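# Swap the two rack shelves, vials staying on their shelves

## Task

Exchange the positions of the two removable shelves in the wall rack so that each vial still stands upright on the shelf it was on at the start, and both shelves are pushed all the way in. The result must hold by itself with no help from the robot, so finish by releasing everything and pulling both grippers away.

## Robot and tools

ROBOT. Two arms, left_arm (on the robot's +y side) and right_arm. Each has six joints in this column order: waist, shoulder, elbow, wrist pitch, wrist yaw, wrist roll, followed by a gripper opening. Stated joint ranges in radians, same for both arms: waist -2.880 to 2.880, shoulder 0.000 to 3.142, elbow 0.000 to 3.019, wrist pitch -1.693 to 1.571, wrist yaw -1.571 to 1.571, wrist roll -2.094 to 2.094; the true ends may differ by up to 0.019 rad.

FRAME. Gripper poses are reported in one scene frame: origin on the floor at the centre of the robot's foot, +x forward, +y toward left_arm, +z up. Positions are metres, orientation is a wxyz quaternion. The reported point sits between the finger pads, about 1 cm short of the fingertips; fingers point along the gripper's +z and close along its y. Printed positions can be off, more so at long reach, and equal joint angles can give different poses on the two arms.

execute_actions(actions). actions is a list of up to 15 actions; an empty list just returns the current state and images. Each action is a table of up to 15 rows, one row per 1/30 s control step; a short table repeats its final row to fill 15 steps. A row holds 14 numbers in [-1, 1], one list covering both arms: left_arm's 6 joint values then its opening, then right_arm's 6 joint values then its opening. Joint values are offsets, not poses, measured from the angles each arm had when that action began (not from the previous row); for the first action they are measured from the last reported angles. Scale: 1.0 equals 1.264 rad waist, 1.32 shoulder, 1.276 elbow, 1.83 wrist pitch, 1.686 wrist yaw, 2.022 wrist roll. Opening is absolute: +1 fully open, -1 closed. A row may add 12 stiffness factors in [0, 1] (left 6, then right 6, joint order) that scale each joint's position gain and persist until changed.

CHECKS. An action asking any joint to exceed its range by over 0.019 rad is rejected for both arms; if the first action is malformed or fails this check, the whole call does nothing. A joint driven past its real end is stopped there and the result reports "joint sent to its limit". Per step each joint target may lead the measured angle by at most 0.264 (waist), 0.32 (shoulder), 0.276 (elbow), 0.33 (wrist pitch), 0.186 (wrist yaw), 0.522 (wrist roll) rad, and targets are pulled back if they would shift the gripper more than 70 mm. Big offsets therefore take several actions; resend any unfinished remainder. Sending zeros can let an arm sag: aim back at the wanted angles and extend the aim if a joint keeps falling short.

move(target, speed, blocking). target is one 14-number row laid out as above (optionally with stiffness, up to 26), with joint offsets taken from the Joint positions of the latest result that printed them. Finger values are applied immediately. speed (rad/s, 0.01 to 2, default 0.5) caps the joint with the longest travel; all joints finish together, so the gripper traces a curve, with no avoidance of obstacles or the other arm. Paths last 0.5 to 10 s. blocking=false returns after 0.5 s while motion continues; then call wait or stop before any other motion command. The extra "move:" line gives the ending (done, off_target, moving, held, fault), limits=held or limits=none, and each arm's joint farthest from target. Faster moves and targets set deeper past a contact press harder.

wait(seconds), 0 to 10: arms keep their last command; returns early when a running move ends. stop(): brakes a running move (needs stopping room; fingers keep moving). zoom_image(camera, region): camera is cam_head_left, cam_head_right, cam_left_wrist or cam_right_wrist; region [x0, y0, x1, y1] in image pixels from the top-left, at most 504 by 504. finished_scene(scene): pass the number of the current scene; irreversible, and it reports success.

RESULTS. Each result gives the state line per arm, Joint positions (rad, then finger gap in m, 0.094 when open), Joint velocities, Joint targets (what joints are being driven to now), grip_measured (opening on the command scale), joint torques (with offsets and noise), and for execute_actions some per-step joint readings, with HELD marking steps where an arm was held back. "joint command not followed" means the clearance check altered targets. FAULT lines mean an arm stopped; MOTOR HOT warns from 85 °C, and at 100 °C the arm drops its hold (OVER-TEMPERATURE FAULT). Images come in order cam_head_left, cam_head_right (504x504), cam_left_wrist, cam_right_wrist (616x616, fisheye).

GRIPPING. To hold something, command an opening about 0.03 below grip_measured; a smaller margin holds more gently. Pad force tops out near 50 to 62 N and is weaker on very thin parts. Readings can be off by about 1 mm.

AVOID. Arms striking or pressing each other, knocking anything out of the work area, tipping vials, dropping shelves, slams and forceful shoves. Held parts may be tugged and loose items nudged at times. Holding loads heats motors. At the end, open the grippers and retreat so everything rests on its own.

Each tool is called after "Call:" as name(argument=value, ...), one argument or row to a line, values as JSON.

## Session

Call:
execute_actions(
  actions=[],
)

Scene clock: 0.00 s.
left_arm: end_effector_position=(+0.6975, +0.3259, +1.4559) grip_measured=+1.000 end_effector_quat_wxyz=(+0.251, +0.008, +0.968, +0.006) | right_arm: end_effector_position=(+0.7056, -0.3241, +1.4647) grip_measured=+1.000 end_effector_quat_wxyz=(+0.263, -0.003, +0.965, -0.009)
Joint positions: left_arm=[-2.035  0.987  0.797  0.332 -0.329  0.336  0.094] | right_arm=[ 2.057  0.978  0.801  0.346  0.351 -0.339  0.094]
Joint velocities: left_arm=[ 0.015  0.005  0.007 -0.002  0.037 -0.007  0.   ] | right_arm=[-0.005 -0.005 -0.012 -0.012 -0.007 -0.007  0.   ]
Joint torques (N m, as the arm reports them, + toward a larger angle): no reading
Motor temperatures (°C, as the motors report them): left_arm=[22 21 21 20 24 21] | right_arm=[24 24 20 21 23 21]
Joint targets: left_arm=[-2.035 0.987 0.804 0.335 -0.329 0.336] | right_arm=[2.057 0.978 0.809 0.349 0.351 -0.339]
Joint stiffness scale: left_arm=[1. 1. 1. 1. 1. 1.] | right_arm=[1. 1. 1. 1. 1. 1.]

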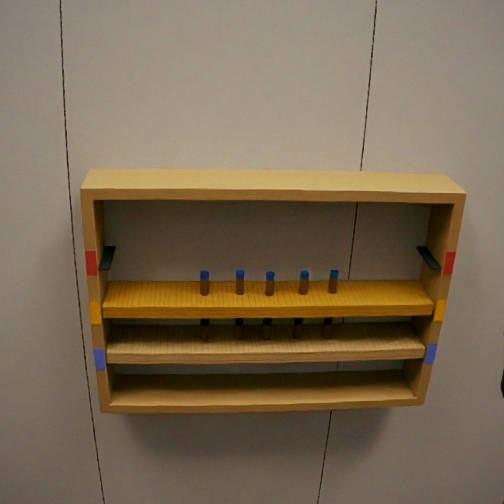

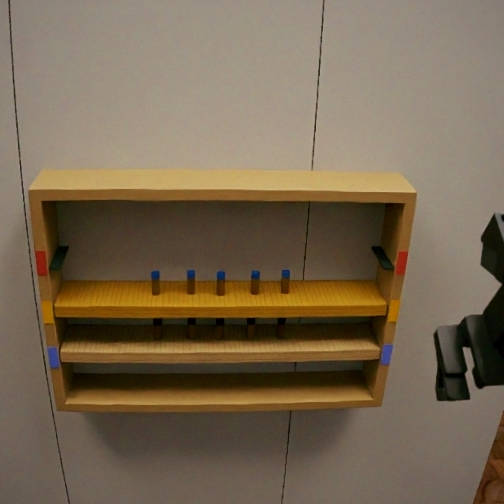

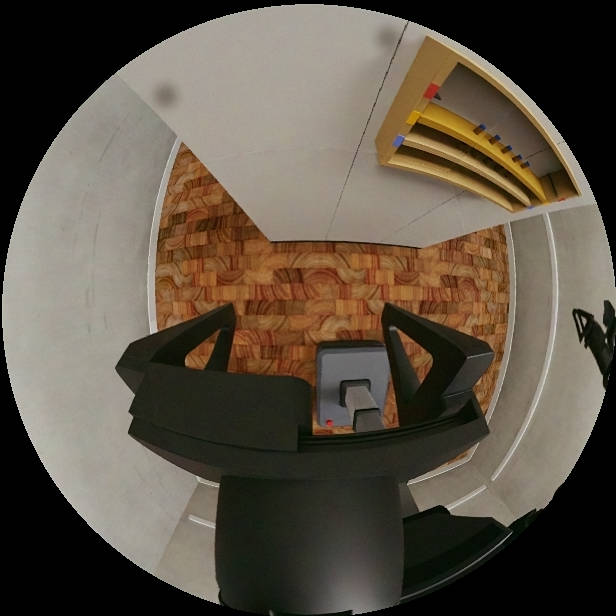

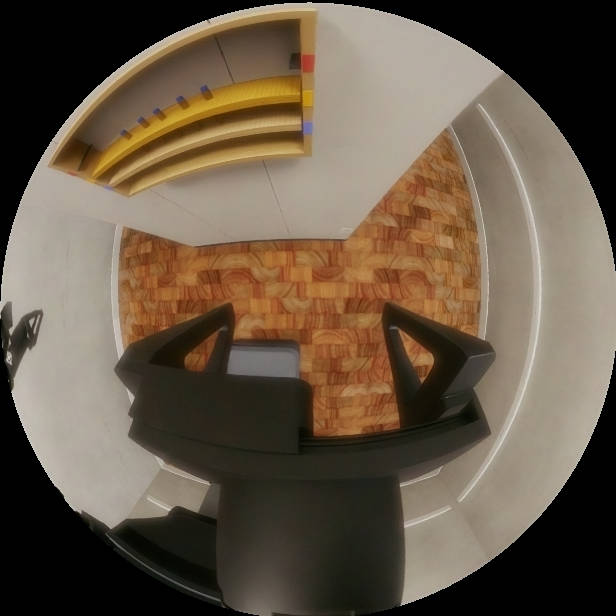

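Call:
move(
  target=[0.2,0,0,0,0,0,1,-0.2,0,0,0,0,0,1],
)

Call:
move(
  target=[0,-0.2,0,0,0,0,1,0,-0.2,0,0,0,0,1],
)

Call:
move(
  target=[0,0,-0.2,0,0,0,1,0,0,-0.2,0,0,0,1],
)

Call:
move(
  target=[0,0,0,-0.18,0,0,1,0,0,0,-0.18,0,0,1],
)

Call:
move(
  target=[0,0,0,0,0.195,0,1,0,0,0,0,-0.208,0,1],
)

Call:
move(
  target=[0,0,0,0,0,-0.166,1,0,0,0,0,0,0.168,1],
)

Scene clock: 14.37 s.
left_arm: end_effector_position=(+0.6730, +0.4414, +1.4307) grip_measured=+1.000 end_effector_quat_wxyz=(+0.216, -0.006, +0.968, +0.126) | right_arm: end_effector_position=(+0.6824, -0.4364, +1.4386) grip_measured=+1.000 end_effector_quat_wxyz=(+0.228, +0.009, +0.965, -0.127)
Joint positions: left_arm=[-1.784  0.987  0.797  0.332 -0.329  0.336  0.094] | right_arm=[ 1.811  0.978  0.801  0.346  0.351 -0.339  0.094]
Joint velocities: left_arm=[-0.015 -0.015 -0.027 -0.002  0.022 -0.022  0.   ] | right_arm=[-0.005  0.015 -0.017 -0.007 -0.037 -0.066  0.   ]
Joint torques (N m, as the arm reports them, + toward a larger angle): left_arm=[ -1.56 -17.86   1.63   1.03  -0.05   0.01] | right_arm=[  0.53 -11.57   2.31   0.9    0.04  -0.13]
Motor temperatures (°C, as the motors report them): left_arm=[22 21 21 20 24 21] | right_arm=[24 24 21 21 23 21]
Joint targets: left_arm=[-1.782 0.987 0.797 0.332 -0.329 0.336] | right_arm=[1.804 0.978 0.801 0.346 0.351 -0.339]
Joint stiffness scale: left_arm=[1. 1. 1. 1. 1. 1.] | right_arm=[1. 1. 1. 1. 1. 1.]
move: done; limits=none; left_arm: farthest joint: the waist, 0.002 radians from its target (0.253 radians at the start); right_arm: farthest joint: the waist, 0.007 radians from its target (0.253 radians at the start)

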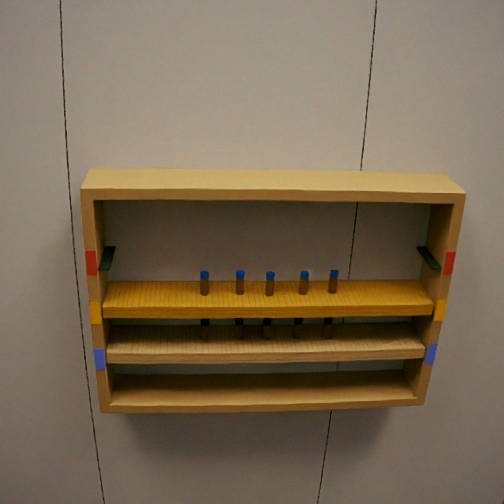

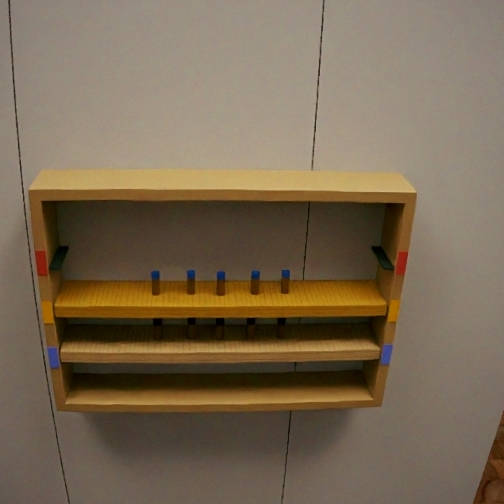

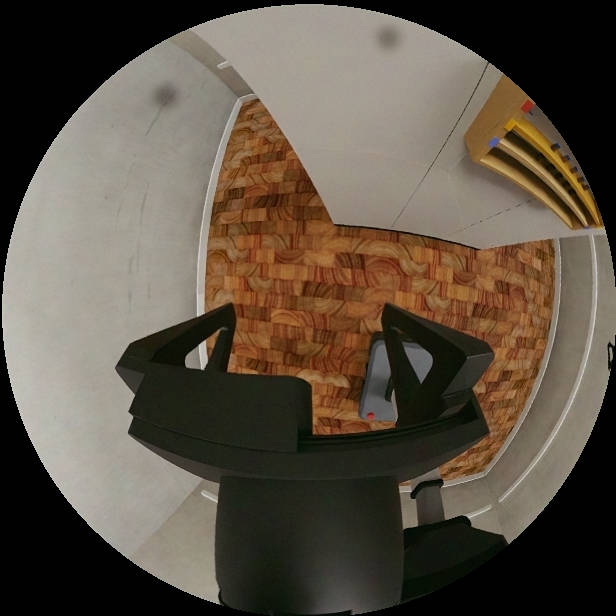

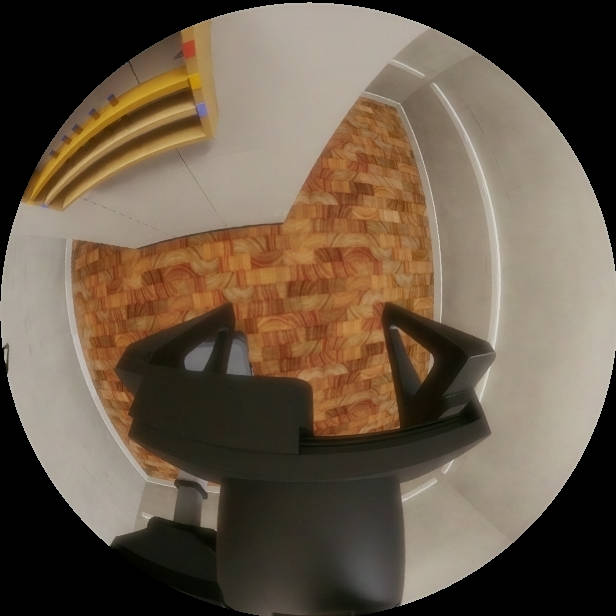

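Scene clock: 15.30 s.
left_arm: end_effector_position=(+0.7321, +0.4815, +1.5626) grip_measured=+1.000 end_effector_quat_wxyz=(+0.336, -0.042, +0.928, +0.157) | right_arm: end_effector_position=(+0.7365, -0.4774, +1.5667) grip_measured=+1.000 end_effector_quat_wxyz=(+0.343, +0.047, +0.925, -0.156)
Joint positions: left_arm=[-1.784  0.712  0.793  0.332 -0.329  0.336  0.094] | right_arm=[ 1.811  0.711  0.795  0.346  0.351 -0.339  0.094]
Joint velocities: left_arm=[ 0.005 -0.005 -0.002  0.017  0.051 -0.022  0.   ] | right_arm=[-0.015 -0.005  0.002 -0.007 -0.037  0.022  0.   ]
Joint torques (N m, as the arm reports them, + toward a larger angle): left_arm=[ -0.62 -16.42   4.06   1.35  -0.01   0.01] | right_arm=[  0.56 -10.74   5.01   1.07   0.01  -0.13]
Motor temperatures (°C, as the motors report them): left_arm=[22 22 21 20 24 21] | right_arm=[24 24 21 21 23 21]
Joint targets: left_arm=[-1.784 0.723 0.797 0.332 -0.329 0.336] | right_arm=[1.811 0.714 0.801 0.346 0.351 -0.339]
Joint stiffness scale: left_arm=[1. 1. 1. 1. 1. 1.] | right_arm=[1. 1. 1. 1. 1. 1.]
move: done; limits=none; left_arm: farthest joint: the shoulder, 0.011 radians from its target (0.264 radians at the start); right_arm: farthest joint: the elbow, 0.006 radians from its target (0.000 radians at the start)

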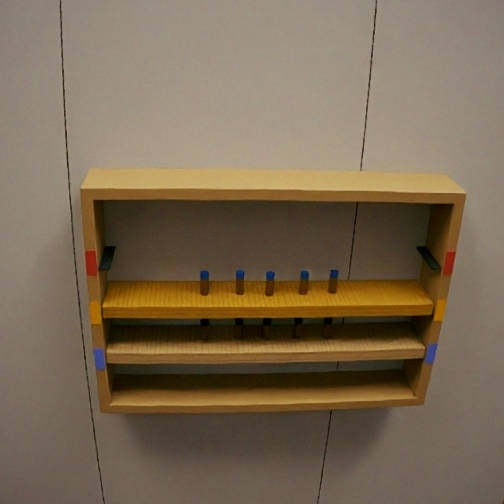

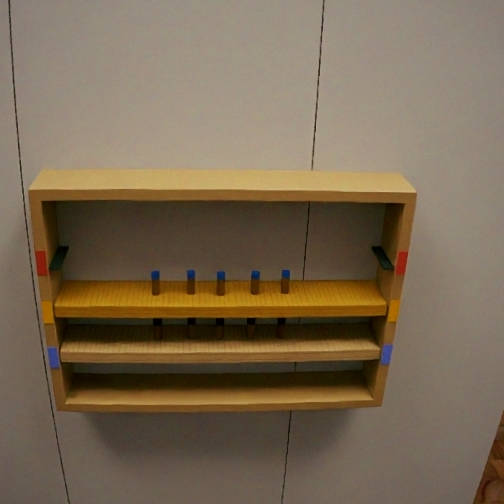

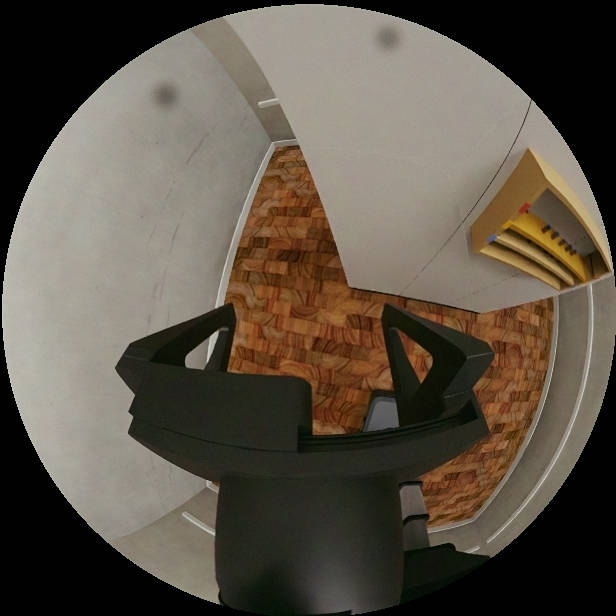

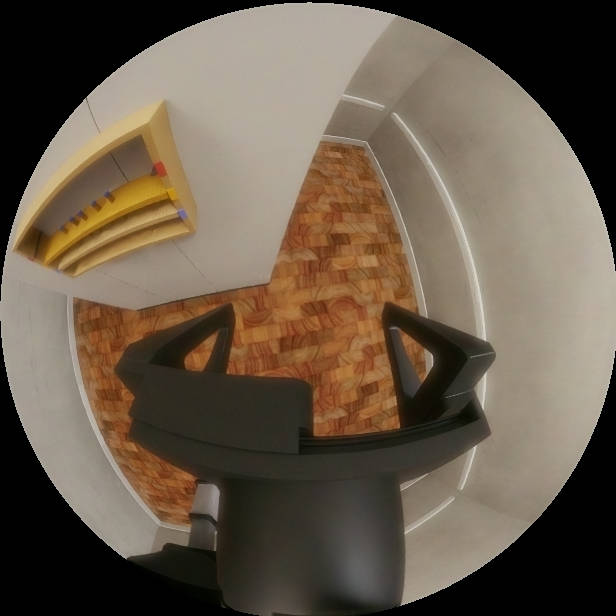

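Scene clock: 16.23 s.
left_arm: end_effector_position=(+0.5937, +0.4378, +1.4958) grip_measured=+1.000 end_effector_quat_wxyz=(+0.220, -0.007, +0.967, +0.127) | right_arm: end_effector_position=(+0.5983, -0.4331, +1.4988) grip_measured=+1.000 end_effector_quat_wxyz=(+0.227, +0.009, +0.966, -0.126)
Joint positions: left_arm=[-1.784  0.712  0.53   0.332 -0.329  0.336  0.094] | right_arm=[ 1.811  0.711  0.531  0.346  0.351 -0.339  0.094]
Joint velocities: left_arm=[-0.005 -0.015 -0.012 -0.002 -0.007  0.007  0.   ] | right_arm=[-0.015 -0.005  0.007  0.002  0.037  0.037  0.   ]
Joint torques (N m, as the arm reports them, + toward a larger angle): left_arm=[ -0.56 -13.86   2.25   1.06  -0.05   0.01] | right_arm=[ 0.64 -8.95  2.88  0.85  0.04 -0.12]
Motor temperatures (°C, as the motors report them): left_arm=[22 22 21 20 24 21] | right_arm=[24 24 21 21 23 21]
Joint targets: left_arm=[-1.784 0.712 0.537 0.332 -0.329 0.336] | right_arm=[1.811 0.711 0.540 0.346 0.351 -0.339]
Joint stiffness scale: left_arm=[1. 1. 1. 1. 1. 1.] | right_arm=[1. 1. 1. 1. 1. 1.]
move: done; limits=none; left_arm: farthest joint: the elbow, 0.008 radians from its target (0.255 radians at the start); right_arm: farthest joint: the elbow, 0.008 radians from its target (0.256 radians at the start)

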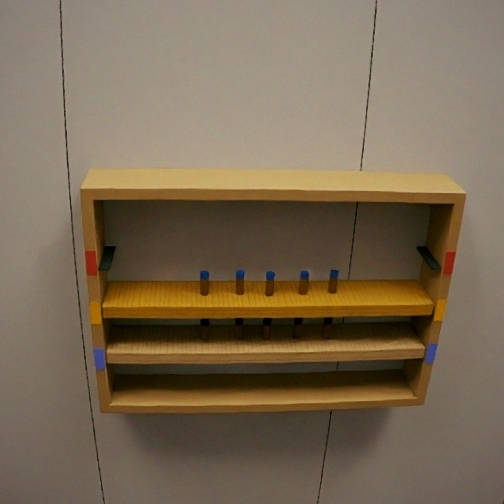

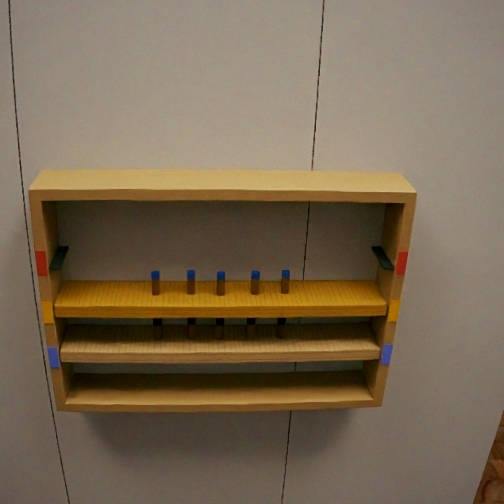

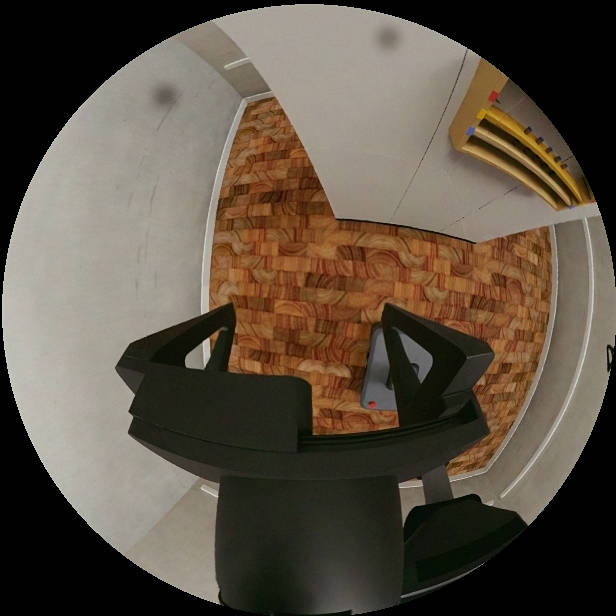

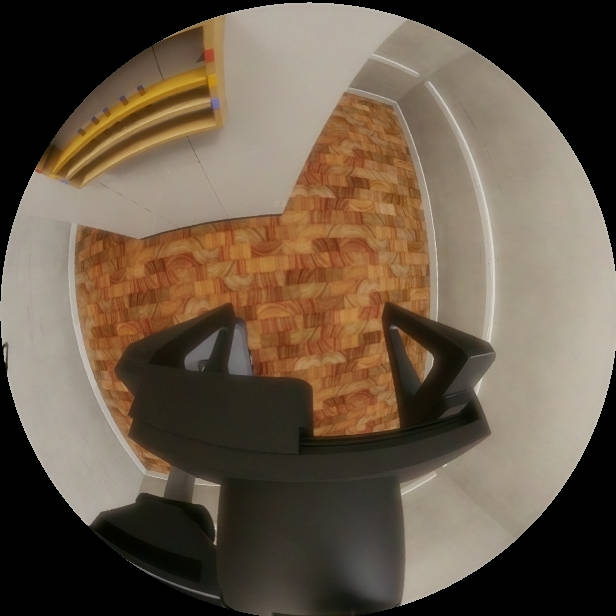

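Scene clock: 17.33 s.
left_arm: end_effector_position=(+0.5266, +0.4180, +1.4703) grip_measured=+1.000 end_effector_quat_wxyz=(+0.075, +0.035, +0.993, +0.088) | right_arm: end_effector_position=(+0.5317, -0.4132, +1.4723) grip_measured=+1.000 end_effector_quat_wxyz=(+0.083, -0.037, +0.992, -0.088)
Joint positions: left_arm=[-1.784  0.712  0.53   0.016 -0.329  0.336  0.094] | right_arm=[ 1.811  0.711  0.531  0.029  0.351 -0.339  0.094]
Joint velocities: left_arm=[ 0.024 -0.034  0.007 -0.007  0.066  0.037  0.   ] | right_arm=[ 0.005  0.005  0.002 -0.002 -0.007 -0.051  0.   ]
Joint torques (N m, as the arm reports them, + toward a larger angle): left_arm=[ -0.56 -13.31   1.34   0.12  -0.07   0.01] | right_arm=[ 0.46 -8.32  1.9  -0.05  0.09 -0.14]
Motor temperatures (°C, as the motors report them): left_arm=[22 22 21 20 24 21] | right_arm=[24 24 21 21 23 21]
Joint targets: left_arm=[-1.784 0.712 0.530 0.003 -0.329 0.336] | right_arm=[1.811 0.711 0.531 0.016 0.351 -0.339]
Joint stiffness scale: left_arm=[1. 1. 1. 1. 1. 1.] | right_arm=[1. 1. 1. 1. 1. 1.]
move: done; limits=none; left_arm: farthest joint: the wrist pitch, 0.014 radians from its target (0.330 radians at the start); right_arm: farthest joint: the wrist pitch, 0.012 radians from its target (0.329 radians at the start)

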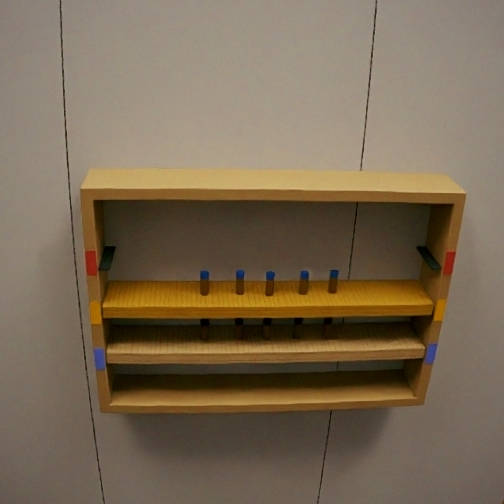

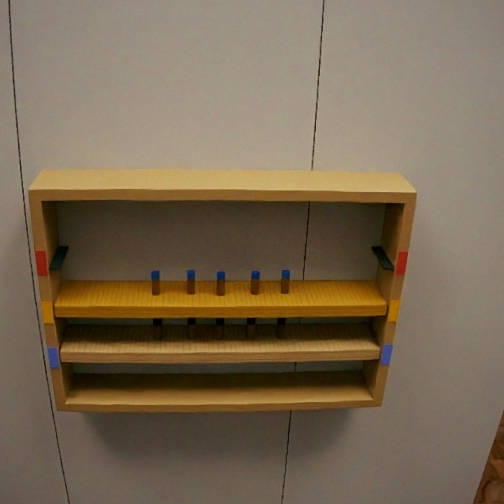

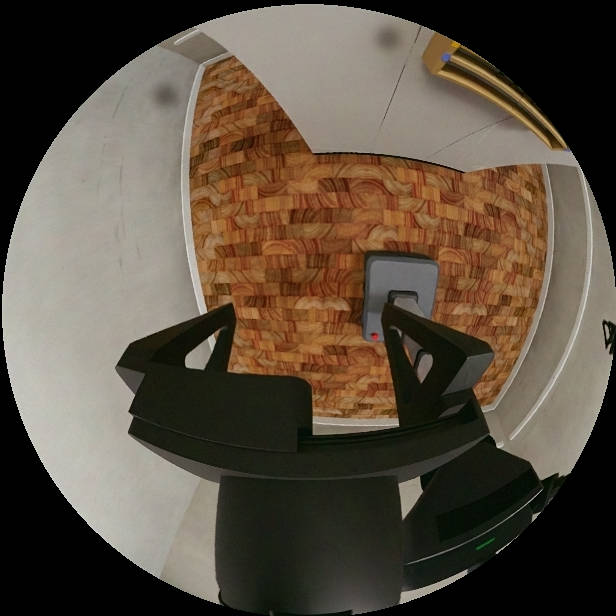

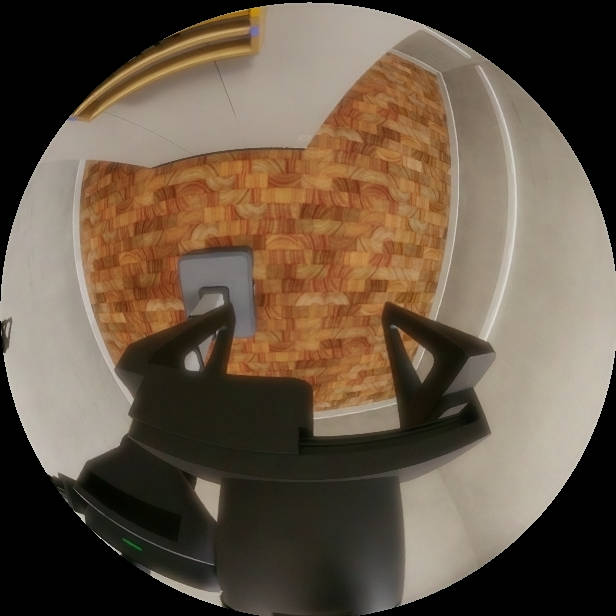

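Scene clock: 18.40 s.
left_arm: end_effector_position=(+0.5401, +0.3639, +1.4724) grip_measured=+1.000 end_effector_quat_wxyz=(+0.122, +0.051, +0.989, -0.067) | right_arm: end_effector_position=(+0.5459, -0.3559, +1.4753) grip_measured=+1.000 end_effector_quat_wxyz=(-0.132, +0.055, -0.987, -0.076)
Joint positions: left_arm=[-1.784  0.712  0.53   0.016 -0.003  0.336  0.094] | right_arm=[ 1.811  0.711  0.531  0.029  0.005 -0.339  0.094]
Joint velocities: left_arm=[ 0.015 -0.005 -0.007 -0.017  0.007 -0.051  0.   ] | right_arm=[ 0.005 -0.015  0.002  0.012  0.095  0.022  0.   ]
Joint torques (N m, as the arm reports them, + toward a larger angle): left_arm=[ -0.8  -13.3    1.32   0.62   0.36   0.04] | right_arm=[ 0.84 -8.11  1.88  0.34 -0.35 -0.15]
Motor temperatures (°C, as the motors report them): left_arm=[22 22 21 20 24 21] | right_arm=[24 24 21 21 23 21]
Joint targets: left_arm=[-1.784 0.712 0.530 0.016 -0.000 0.336] | right_arm=[1.811 0.711 0.531 0.029 0.000 -0.339]
Joint stiffness scale: left_arm=[1. 1. 1. 1. 1. 1.] | right_arm=[1. 1. 1. 1. 1. 1.]
move: done; limits=none; left_arm: farthest joint: the wrist yaw, 0.003 radians from its target (0.329 radians at the start); right_arm: farthest joint: the wrist yaw, 0.005 radians from its target (0.351 radians at the start)

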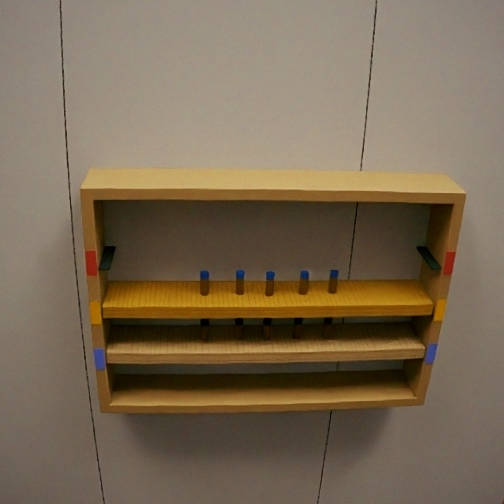

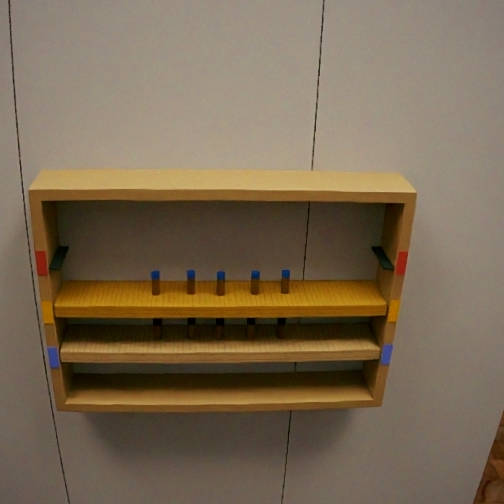

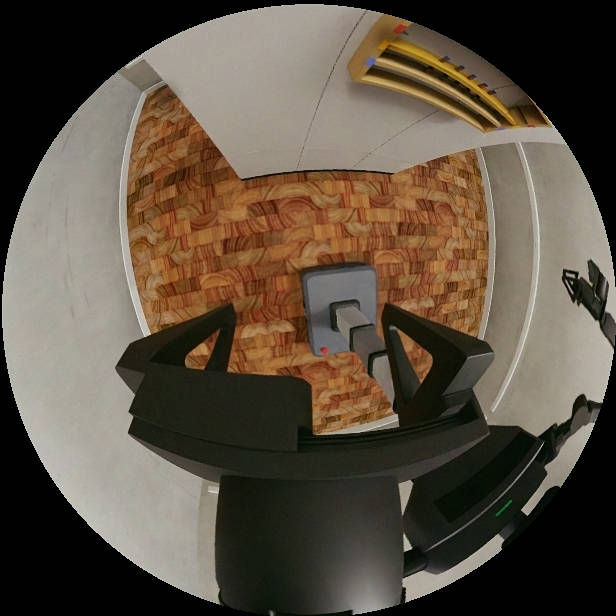

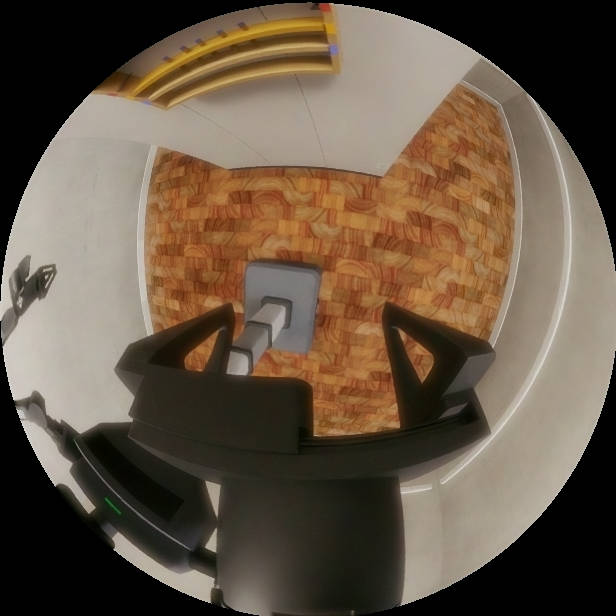

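Scene clock: 19.87 s.
left_arm: end_effector_position=(+0.5401, +0.3639, +1.4724) grip_measured=+1.000 end_effector_quat_wxyz=(+0.110, -0.108, +0.984, -0.086) | right_arm: end_effector_position=(+0.5459, -0.3559, +1.4753) grip_measured=+1.000 end_effector_quat_wxyz=(-0.118, -0.106, -0.983, -0.097)
Joint positions: left_arm=[-1.784  0.712  0.53   0.016 -0.003  0.016  0.094] | right_arm=[ 1.811  0.711  0.531  0.029  0.005 -0.013  0.094]
Joint velocities: left_arm=[ 0.015 -0.005 -0.017 -0.007 -0.051 -0.095  0.   ] | right_arm=[ 0.005 -0.024 -0.007 -0.012 -0.007  0.022  0.   ]
Joint torques (N m, as the arm reports them, + toward a larger angle): left_arm=[ -0.84 -13.36   1.34   0.62   0.16  -0.06] | right_arm=[ 0.89 -8.2   1.96  0.34 -0.14 -0.08]
Motor temperatures (°C, as the motors report them): left_arm=[22 22 21 20 24 21] | right_arm=[24 24 21 21 23 21]
Joint targets: left_arm=[-1.784 0.712 0.530 0.016 -0.003 0.001] | right_arm=[1.811 0.711 0.531 0.029 0.005 0.000]
Joint stiffness scale: left_arm=[1. 1. 1. 1. 1. 1.] | right_arm=[1. 1. 1. 1. 1. 1.]
move: done; limits=none; left_arm: farthest joint: the wrist roll, 0.015 radians from its target (0.336 radians at the start); right_arm: farthest joint: the wrist roll, 0.014 radians from its target (0.340 radians at the start)

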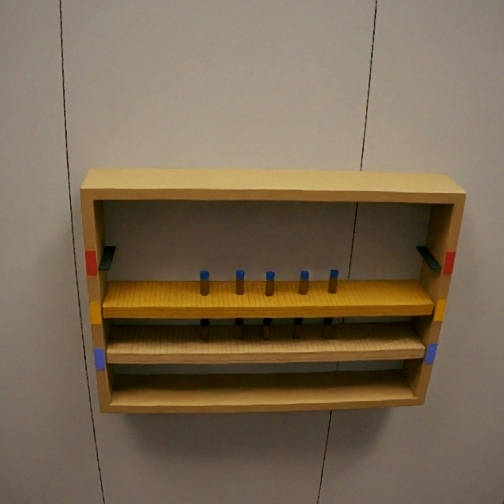

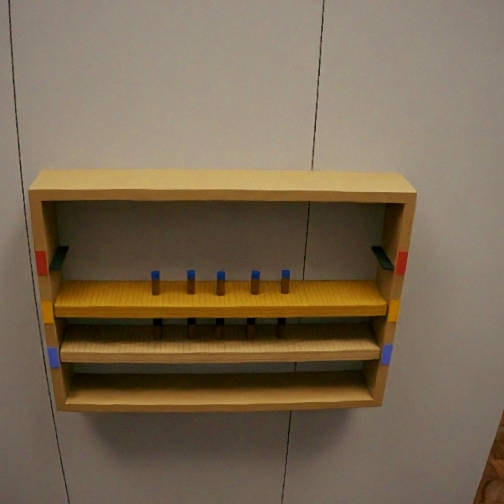

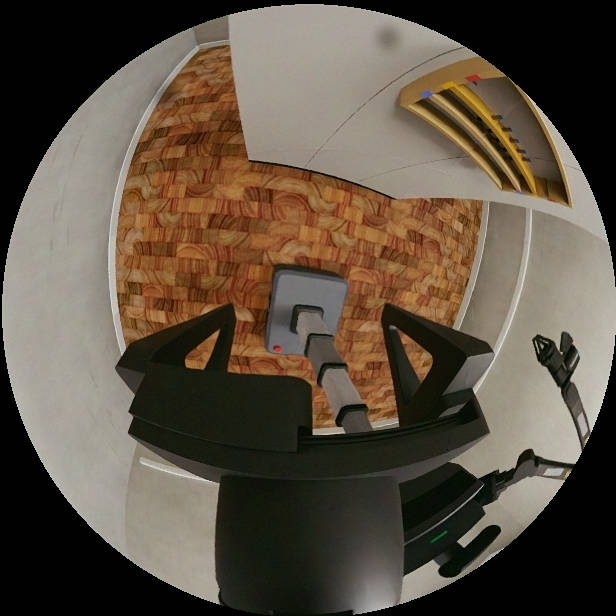

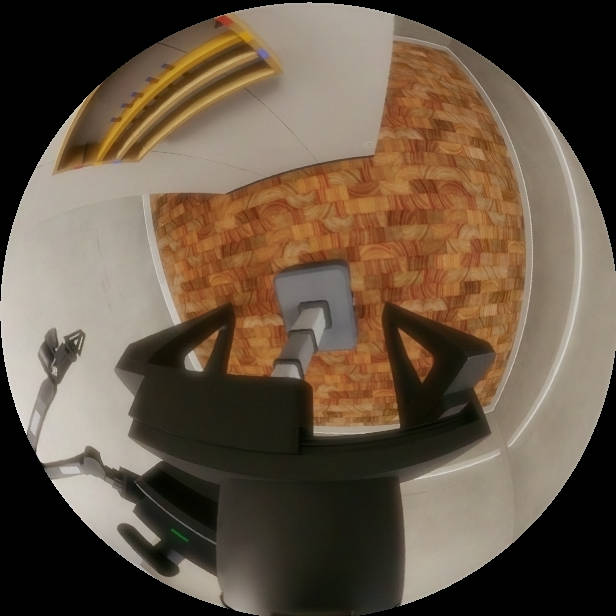

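Call:
move(
  target=[-0.385,0.142,-0.008,0.81,0,-0.466,1,0.375,0.142,-0.008,0.80,0,0.465,1],
  speed=0.7,
)

Scene clock: 94.77 s.
left_arm: end_effector_position=(+0.7268, +0.3072, +1.7002) grip_measured=+1.000 end_effector_quat_wxyz=(-0.505, +0.498, -0.505, +0.492) | right_arm: end_effector_position=(+0.7277, -0.3073, +1.7032) grip_measured=+1.000 end_effector_quat_wxyz=(+0.503, +0.500, +0.502, +0.496)
Joint positions: left_arm=[-2.261  0.887  0.524  1.477 -0.003 -0.912  0.094] | right_arm=[2.271 0.88  0.525 1.472 0.005 0.914 0.094]
Joint velocities: left_arm=[-0.015  0.005 -0.002 -0.007 -0.051 -0.037  0.   ] | right_arm=[-0.005 -0.015 -0.007  0.007  0.007 -0.037  0.   ]
Joint torques (N m, as the arm reports them, + toward a larger angle): left_arm=[ -3.35 -11.47   0.89   2.1    0.5   -0.01] | right_arm=[ 2.84 -6.41  1.58  1.8  -0.39 -0.12]
Motor temperatures (°C, as the motors report them): left_arm=[22 22 21 20 24 21] | right_arm=[24 25 21 21 23 21]
Joint targets: left_arm=[-2.271 0.899 0.520 1.499 -0.003 -0.927] | right_arm=[2.285 0.899 0.521 1.493 0.005 0.927]
Joint stiffness scale: left_arm=[1. 1. 1. 1. 1. 1.] | right_arm=[1. 1. 1. 1. 1. 1.]
move: off_target (left_arm, right_arm); limits=none; left_arm: farthest joint: the wrist pitch, 0.021 radians from its target (1.482 radians at the start); right_arm: farthest joint: the wrist pitch, 0.021 radians from its target (1.464 radians at the start)

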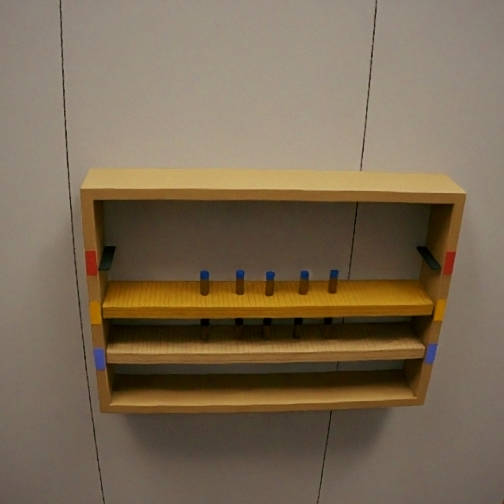

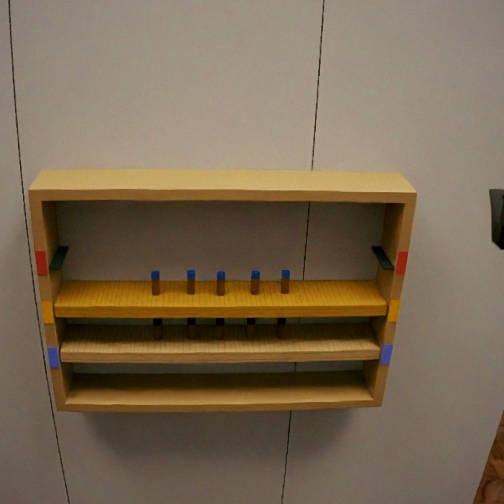

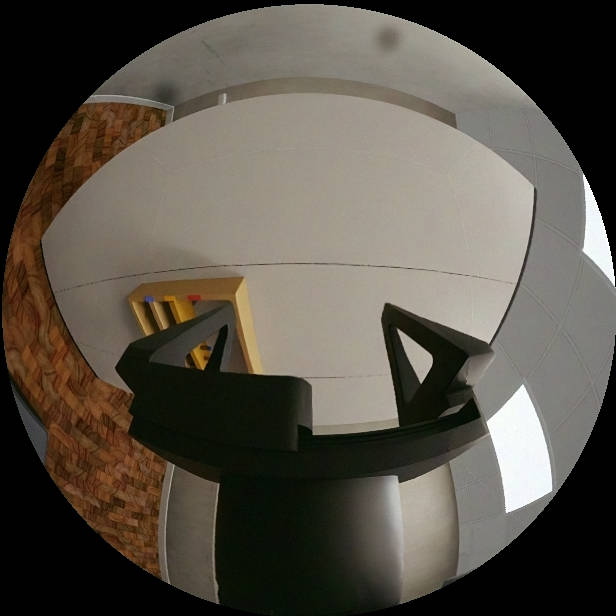

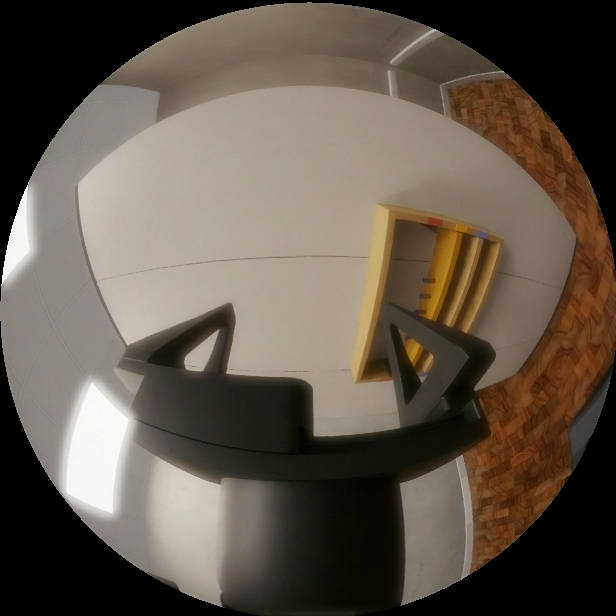

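Call:
move(
  target=[0.069,0.762,0.705,0.045,0.027,-0.052,1,-0.218,0.66,0.615,0.048,-0.077,0.137,1],
  speed=0.4,
)

Scene clock: 133.37 s.
left_arm: end_effector_position=(+0.8446, +0.1313, +1.3960) grip_measured=+1.000 end_effector_quat_wxyz=(-0.475, +0.506, -0.519, +0.498) | right_arm: end_effector_position=(+0.8516, -0.2531, +1.4075) grip_measured=+1.000 end_effector_quat_wxyz=(+0.482, +0.509, +0.505, +0.504)
Joint positions: left_arm=[-2.191  1.896  1.415  1.534  0.039 -1.003  0.094] | right_arm=[ 2.012  1.74   1.3    1.537 -0.12   1.178  0.094]
Joint velocities: left_arm=[-0.015 -0.005  0.002 -0.017 -0.007 -0.037  0.   ] | right_arm=[-0.015 -0.015 -0.002 -0.002  0.007  0.051  0.   ]
Joint torques (N m, as the arm reports them, + toward a larger angle): left_arm=[-10.33 -18.94   0.99   2.2    0.61  -0.01] | right_arm=[  5.01 -12.25   1.59   2.06  -0.43  -0.1 ]
Motor temperatures (°C, as the motors report them): left_arm=[22 22 21 20 25 21] | right_arm=[24 25 21 22 23 21]
Joint targets: left_arm=[-2.174 1.893 1.423 1.556 0.042 -1.017] | right_arm=[1.995 1.751 1.309 1.560 -0.125 1.191]
Joint stiffness scale: left_arm=[1. 1. 1. 1. 1. 1.] | right_arm=[1. 1. 1. 1. 1. 1.]
joint sent to its limit (left arm) — the command would take joint 4 (wrist pitch) past its upper limit, so that joint was sent only as far as its limit.
move: off_target (left_arm, right_arm); limits=none; left_arm: farthest joint: the wrist pitch, 0.025 radians from its target (0.082 radians at the start); right_arm: farthest joint: the wrist pitch, 0.023 radians from its target (0.088 radians at the start)

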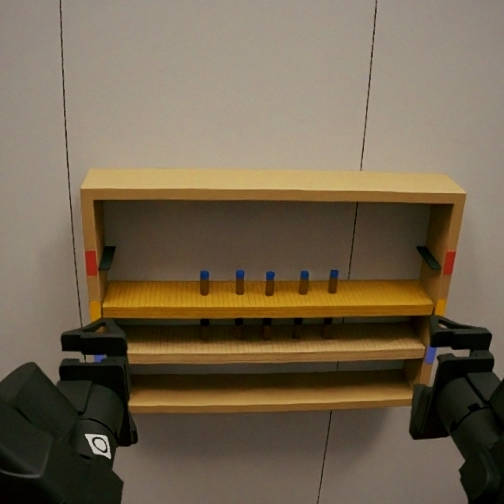

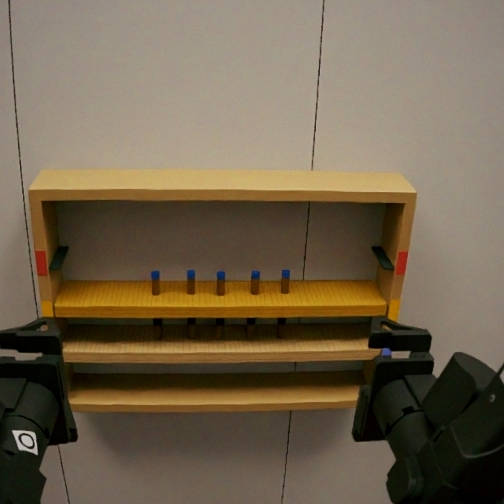

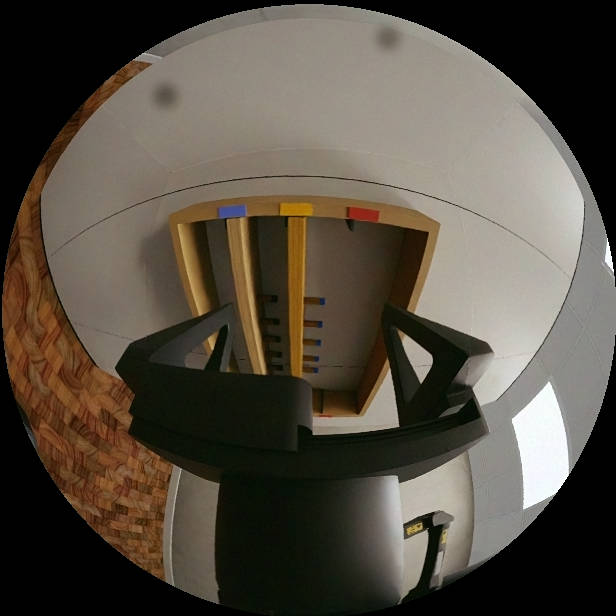

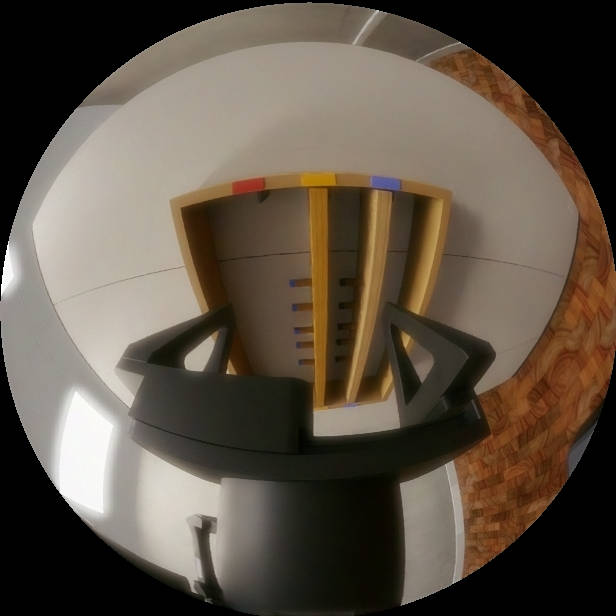

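Call:
move(
  target=[-0.023,0.089,0.328,-0.113,-0.015,0.02,0.0,-0.028,0.046,0.26,-0.114,-0.004,0.012,0.0],
  speed=0.25,
)

Scene clock: 153.03 s.
left_arm: end_effector_position=(+0.9544, +0.1323, +1.3972) grip_measured=+0.002 end_effector_quat_wxyz=(-0.518, +0.500, -0.486, +0.495) | right_arm: end_effector_position=(+0.9561, -0.2809, +1.4194) grip_measured=+0.003 end_effector_quat_wxyz=(+0.512, +0.496, +0.480, +0.511)
Joint positions: left_arm=[-2.201  1.997  1.816  1.341  0.017 -0.977  0.047] | right_arm=[ 1.998  1.774  1.614  1.342 -0.122  1.19   0.047]
Joint velocities: left_arm=[-0.005  0.015  0.002  0.002  0.022  0.037  0.   ] | right_arm=[-0.015  0.024  0.007  0.007 -0.037 -0.007 -0.   ]
Joint torques (N m, as the arm reports them, + toward a larger angle): left_arm=[-15.06 -20.06   3.46   0.87   0.31   0.23] | right_arm=[  4.75 -13.92   4.2    0.84  -0.43  -0.13]
Motor temperatures (°C, as the motors report them): left_arm=[23 23 21 20 25 21] | right_arm=[24 25 21 22 23 21]
Joint targets: left_arm=[-2.220 2.013 1.833 1.327 0.014 -0.962] | right_arm=[1.977 1.801 1.632 1.329 -0.127 1.202]
Joint stiffness scale: left_arm=[1. 1. 1. 1. 1. 1.] | right_arm=[1. 1. 1. 1. 1. 1.]
move: off_target (right_arm); limits=none; left_arm: farthest joint: the waist, 0.019 radians from its target (0.029 radians at the start); right_arm: farthest joint: the shoulder, 0.026 radians from its target (0.061 radians at the start)

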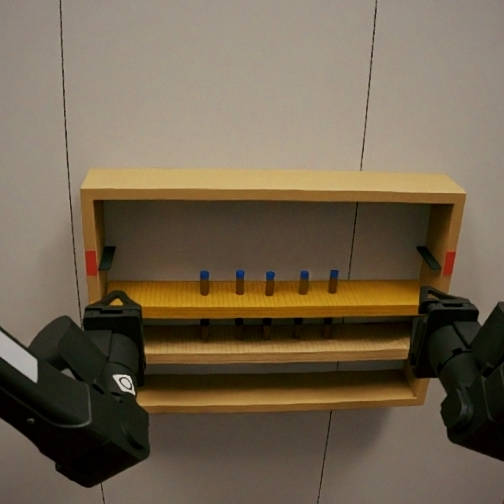

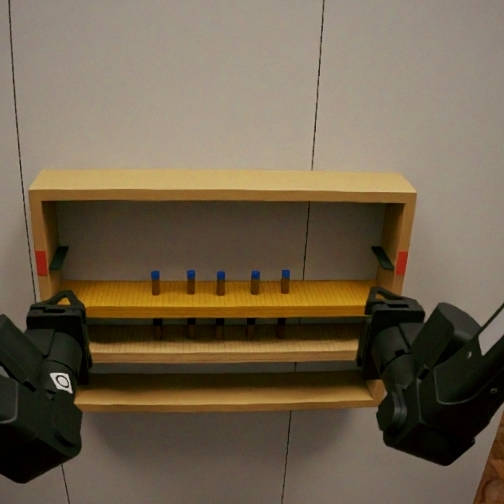

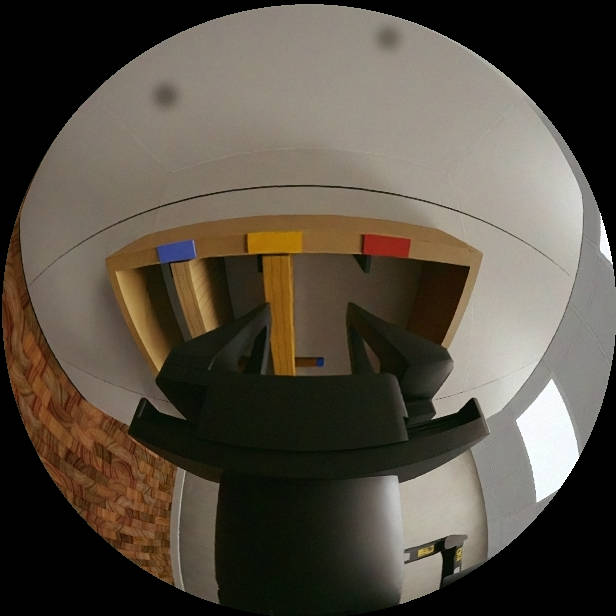

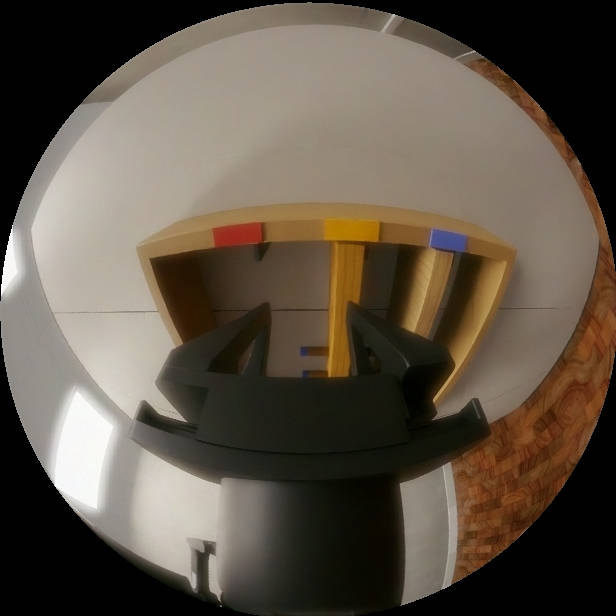

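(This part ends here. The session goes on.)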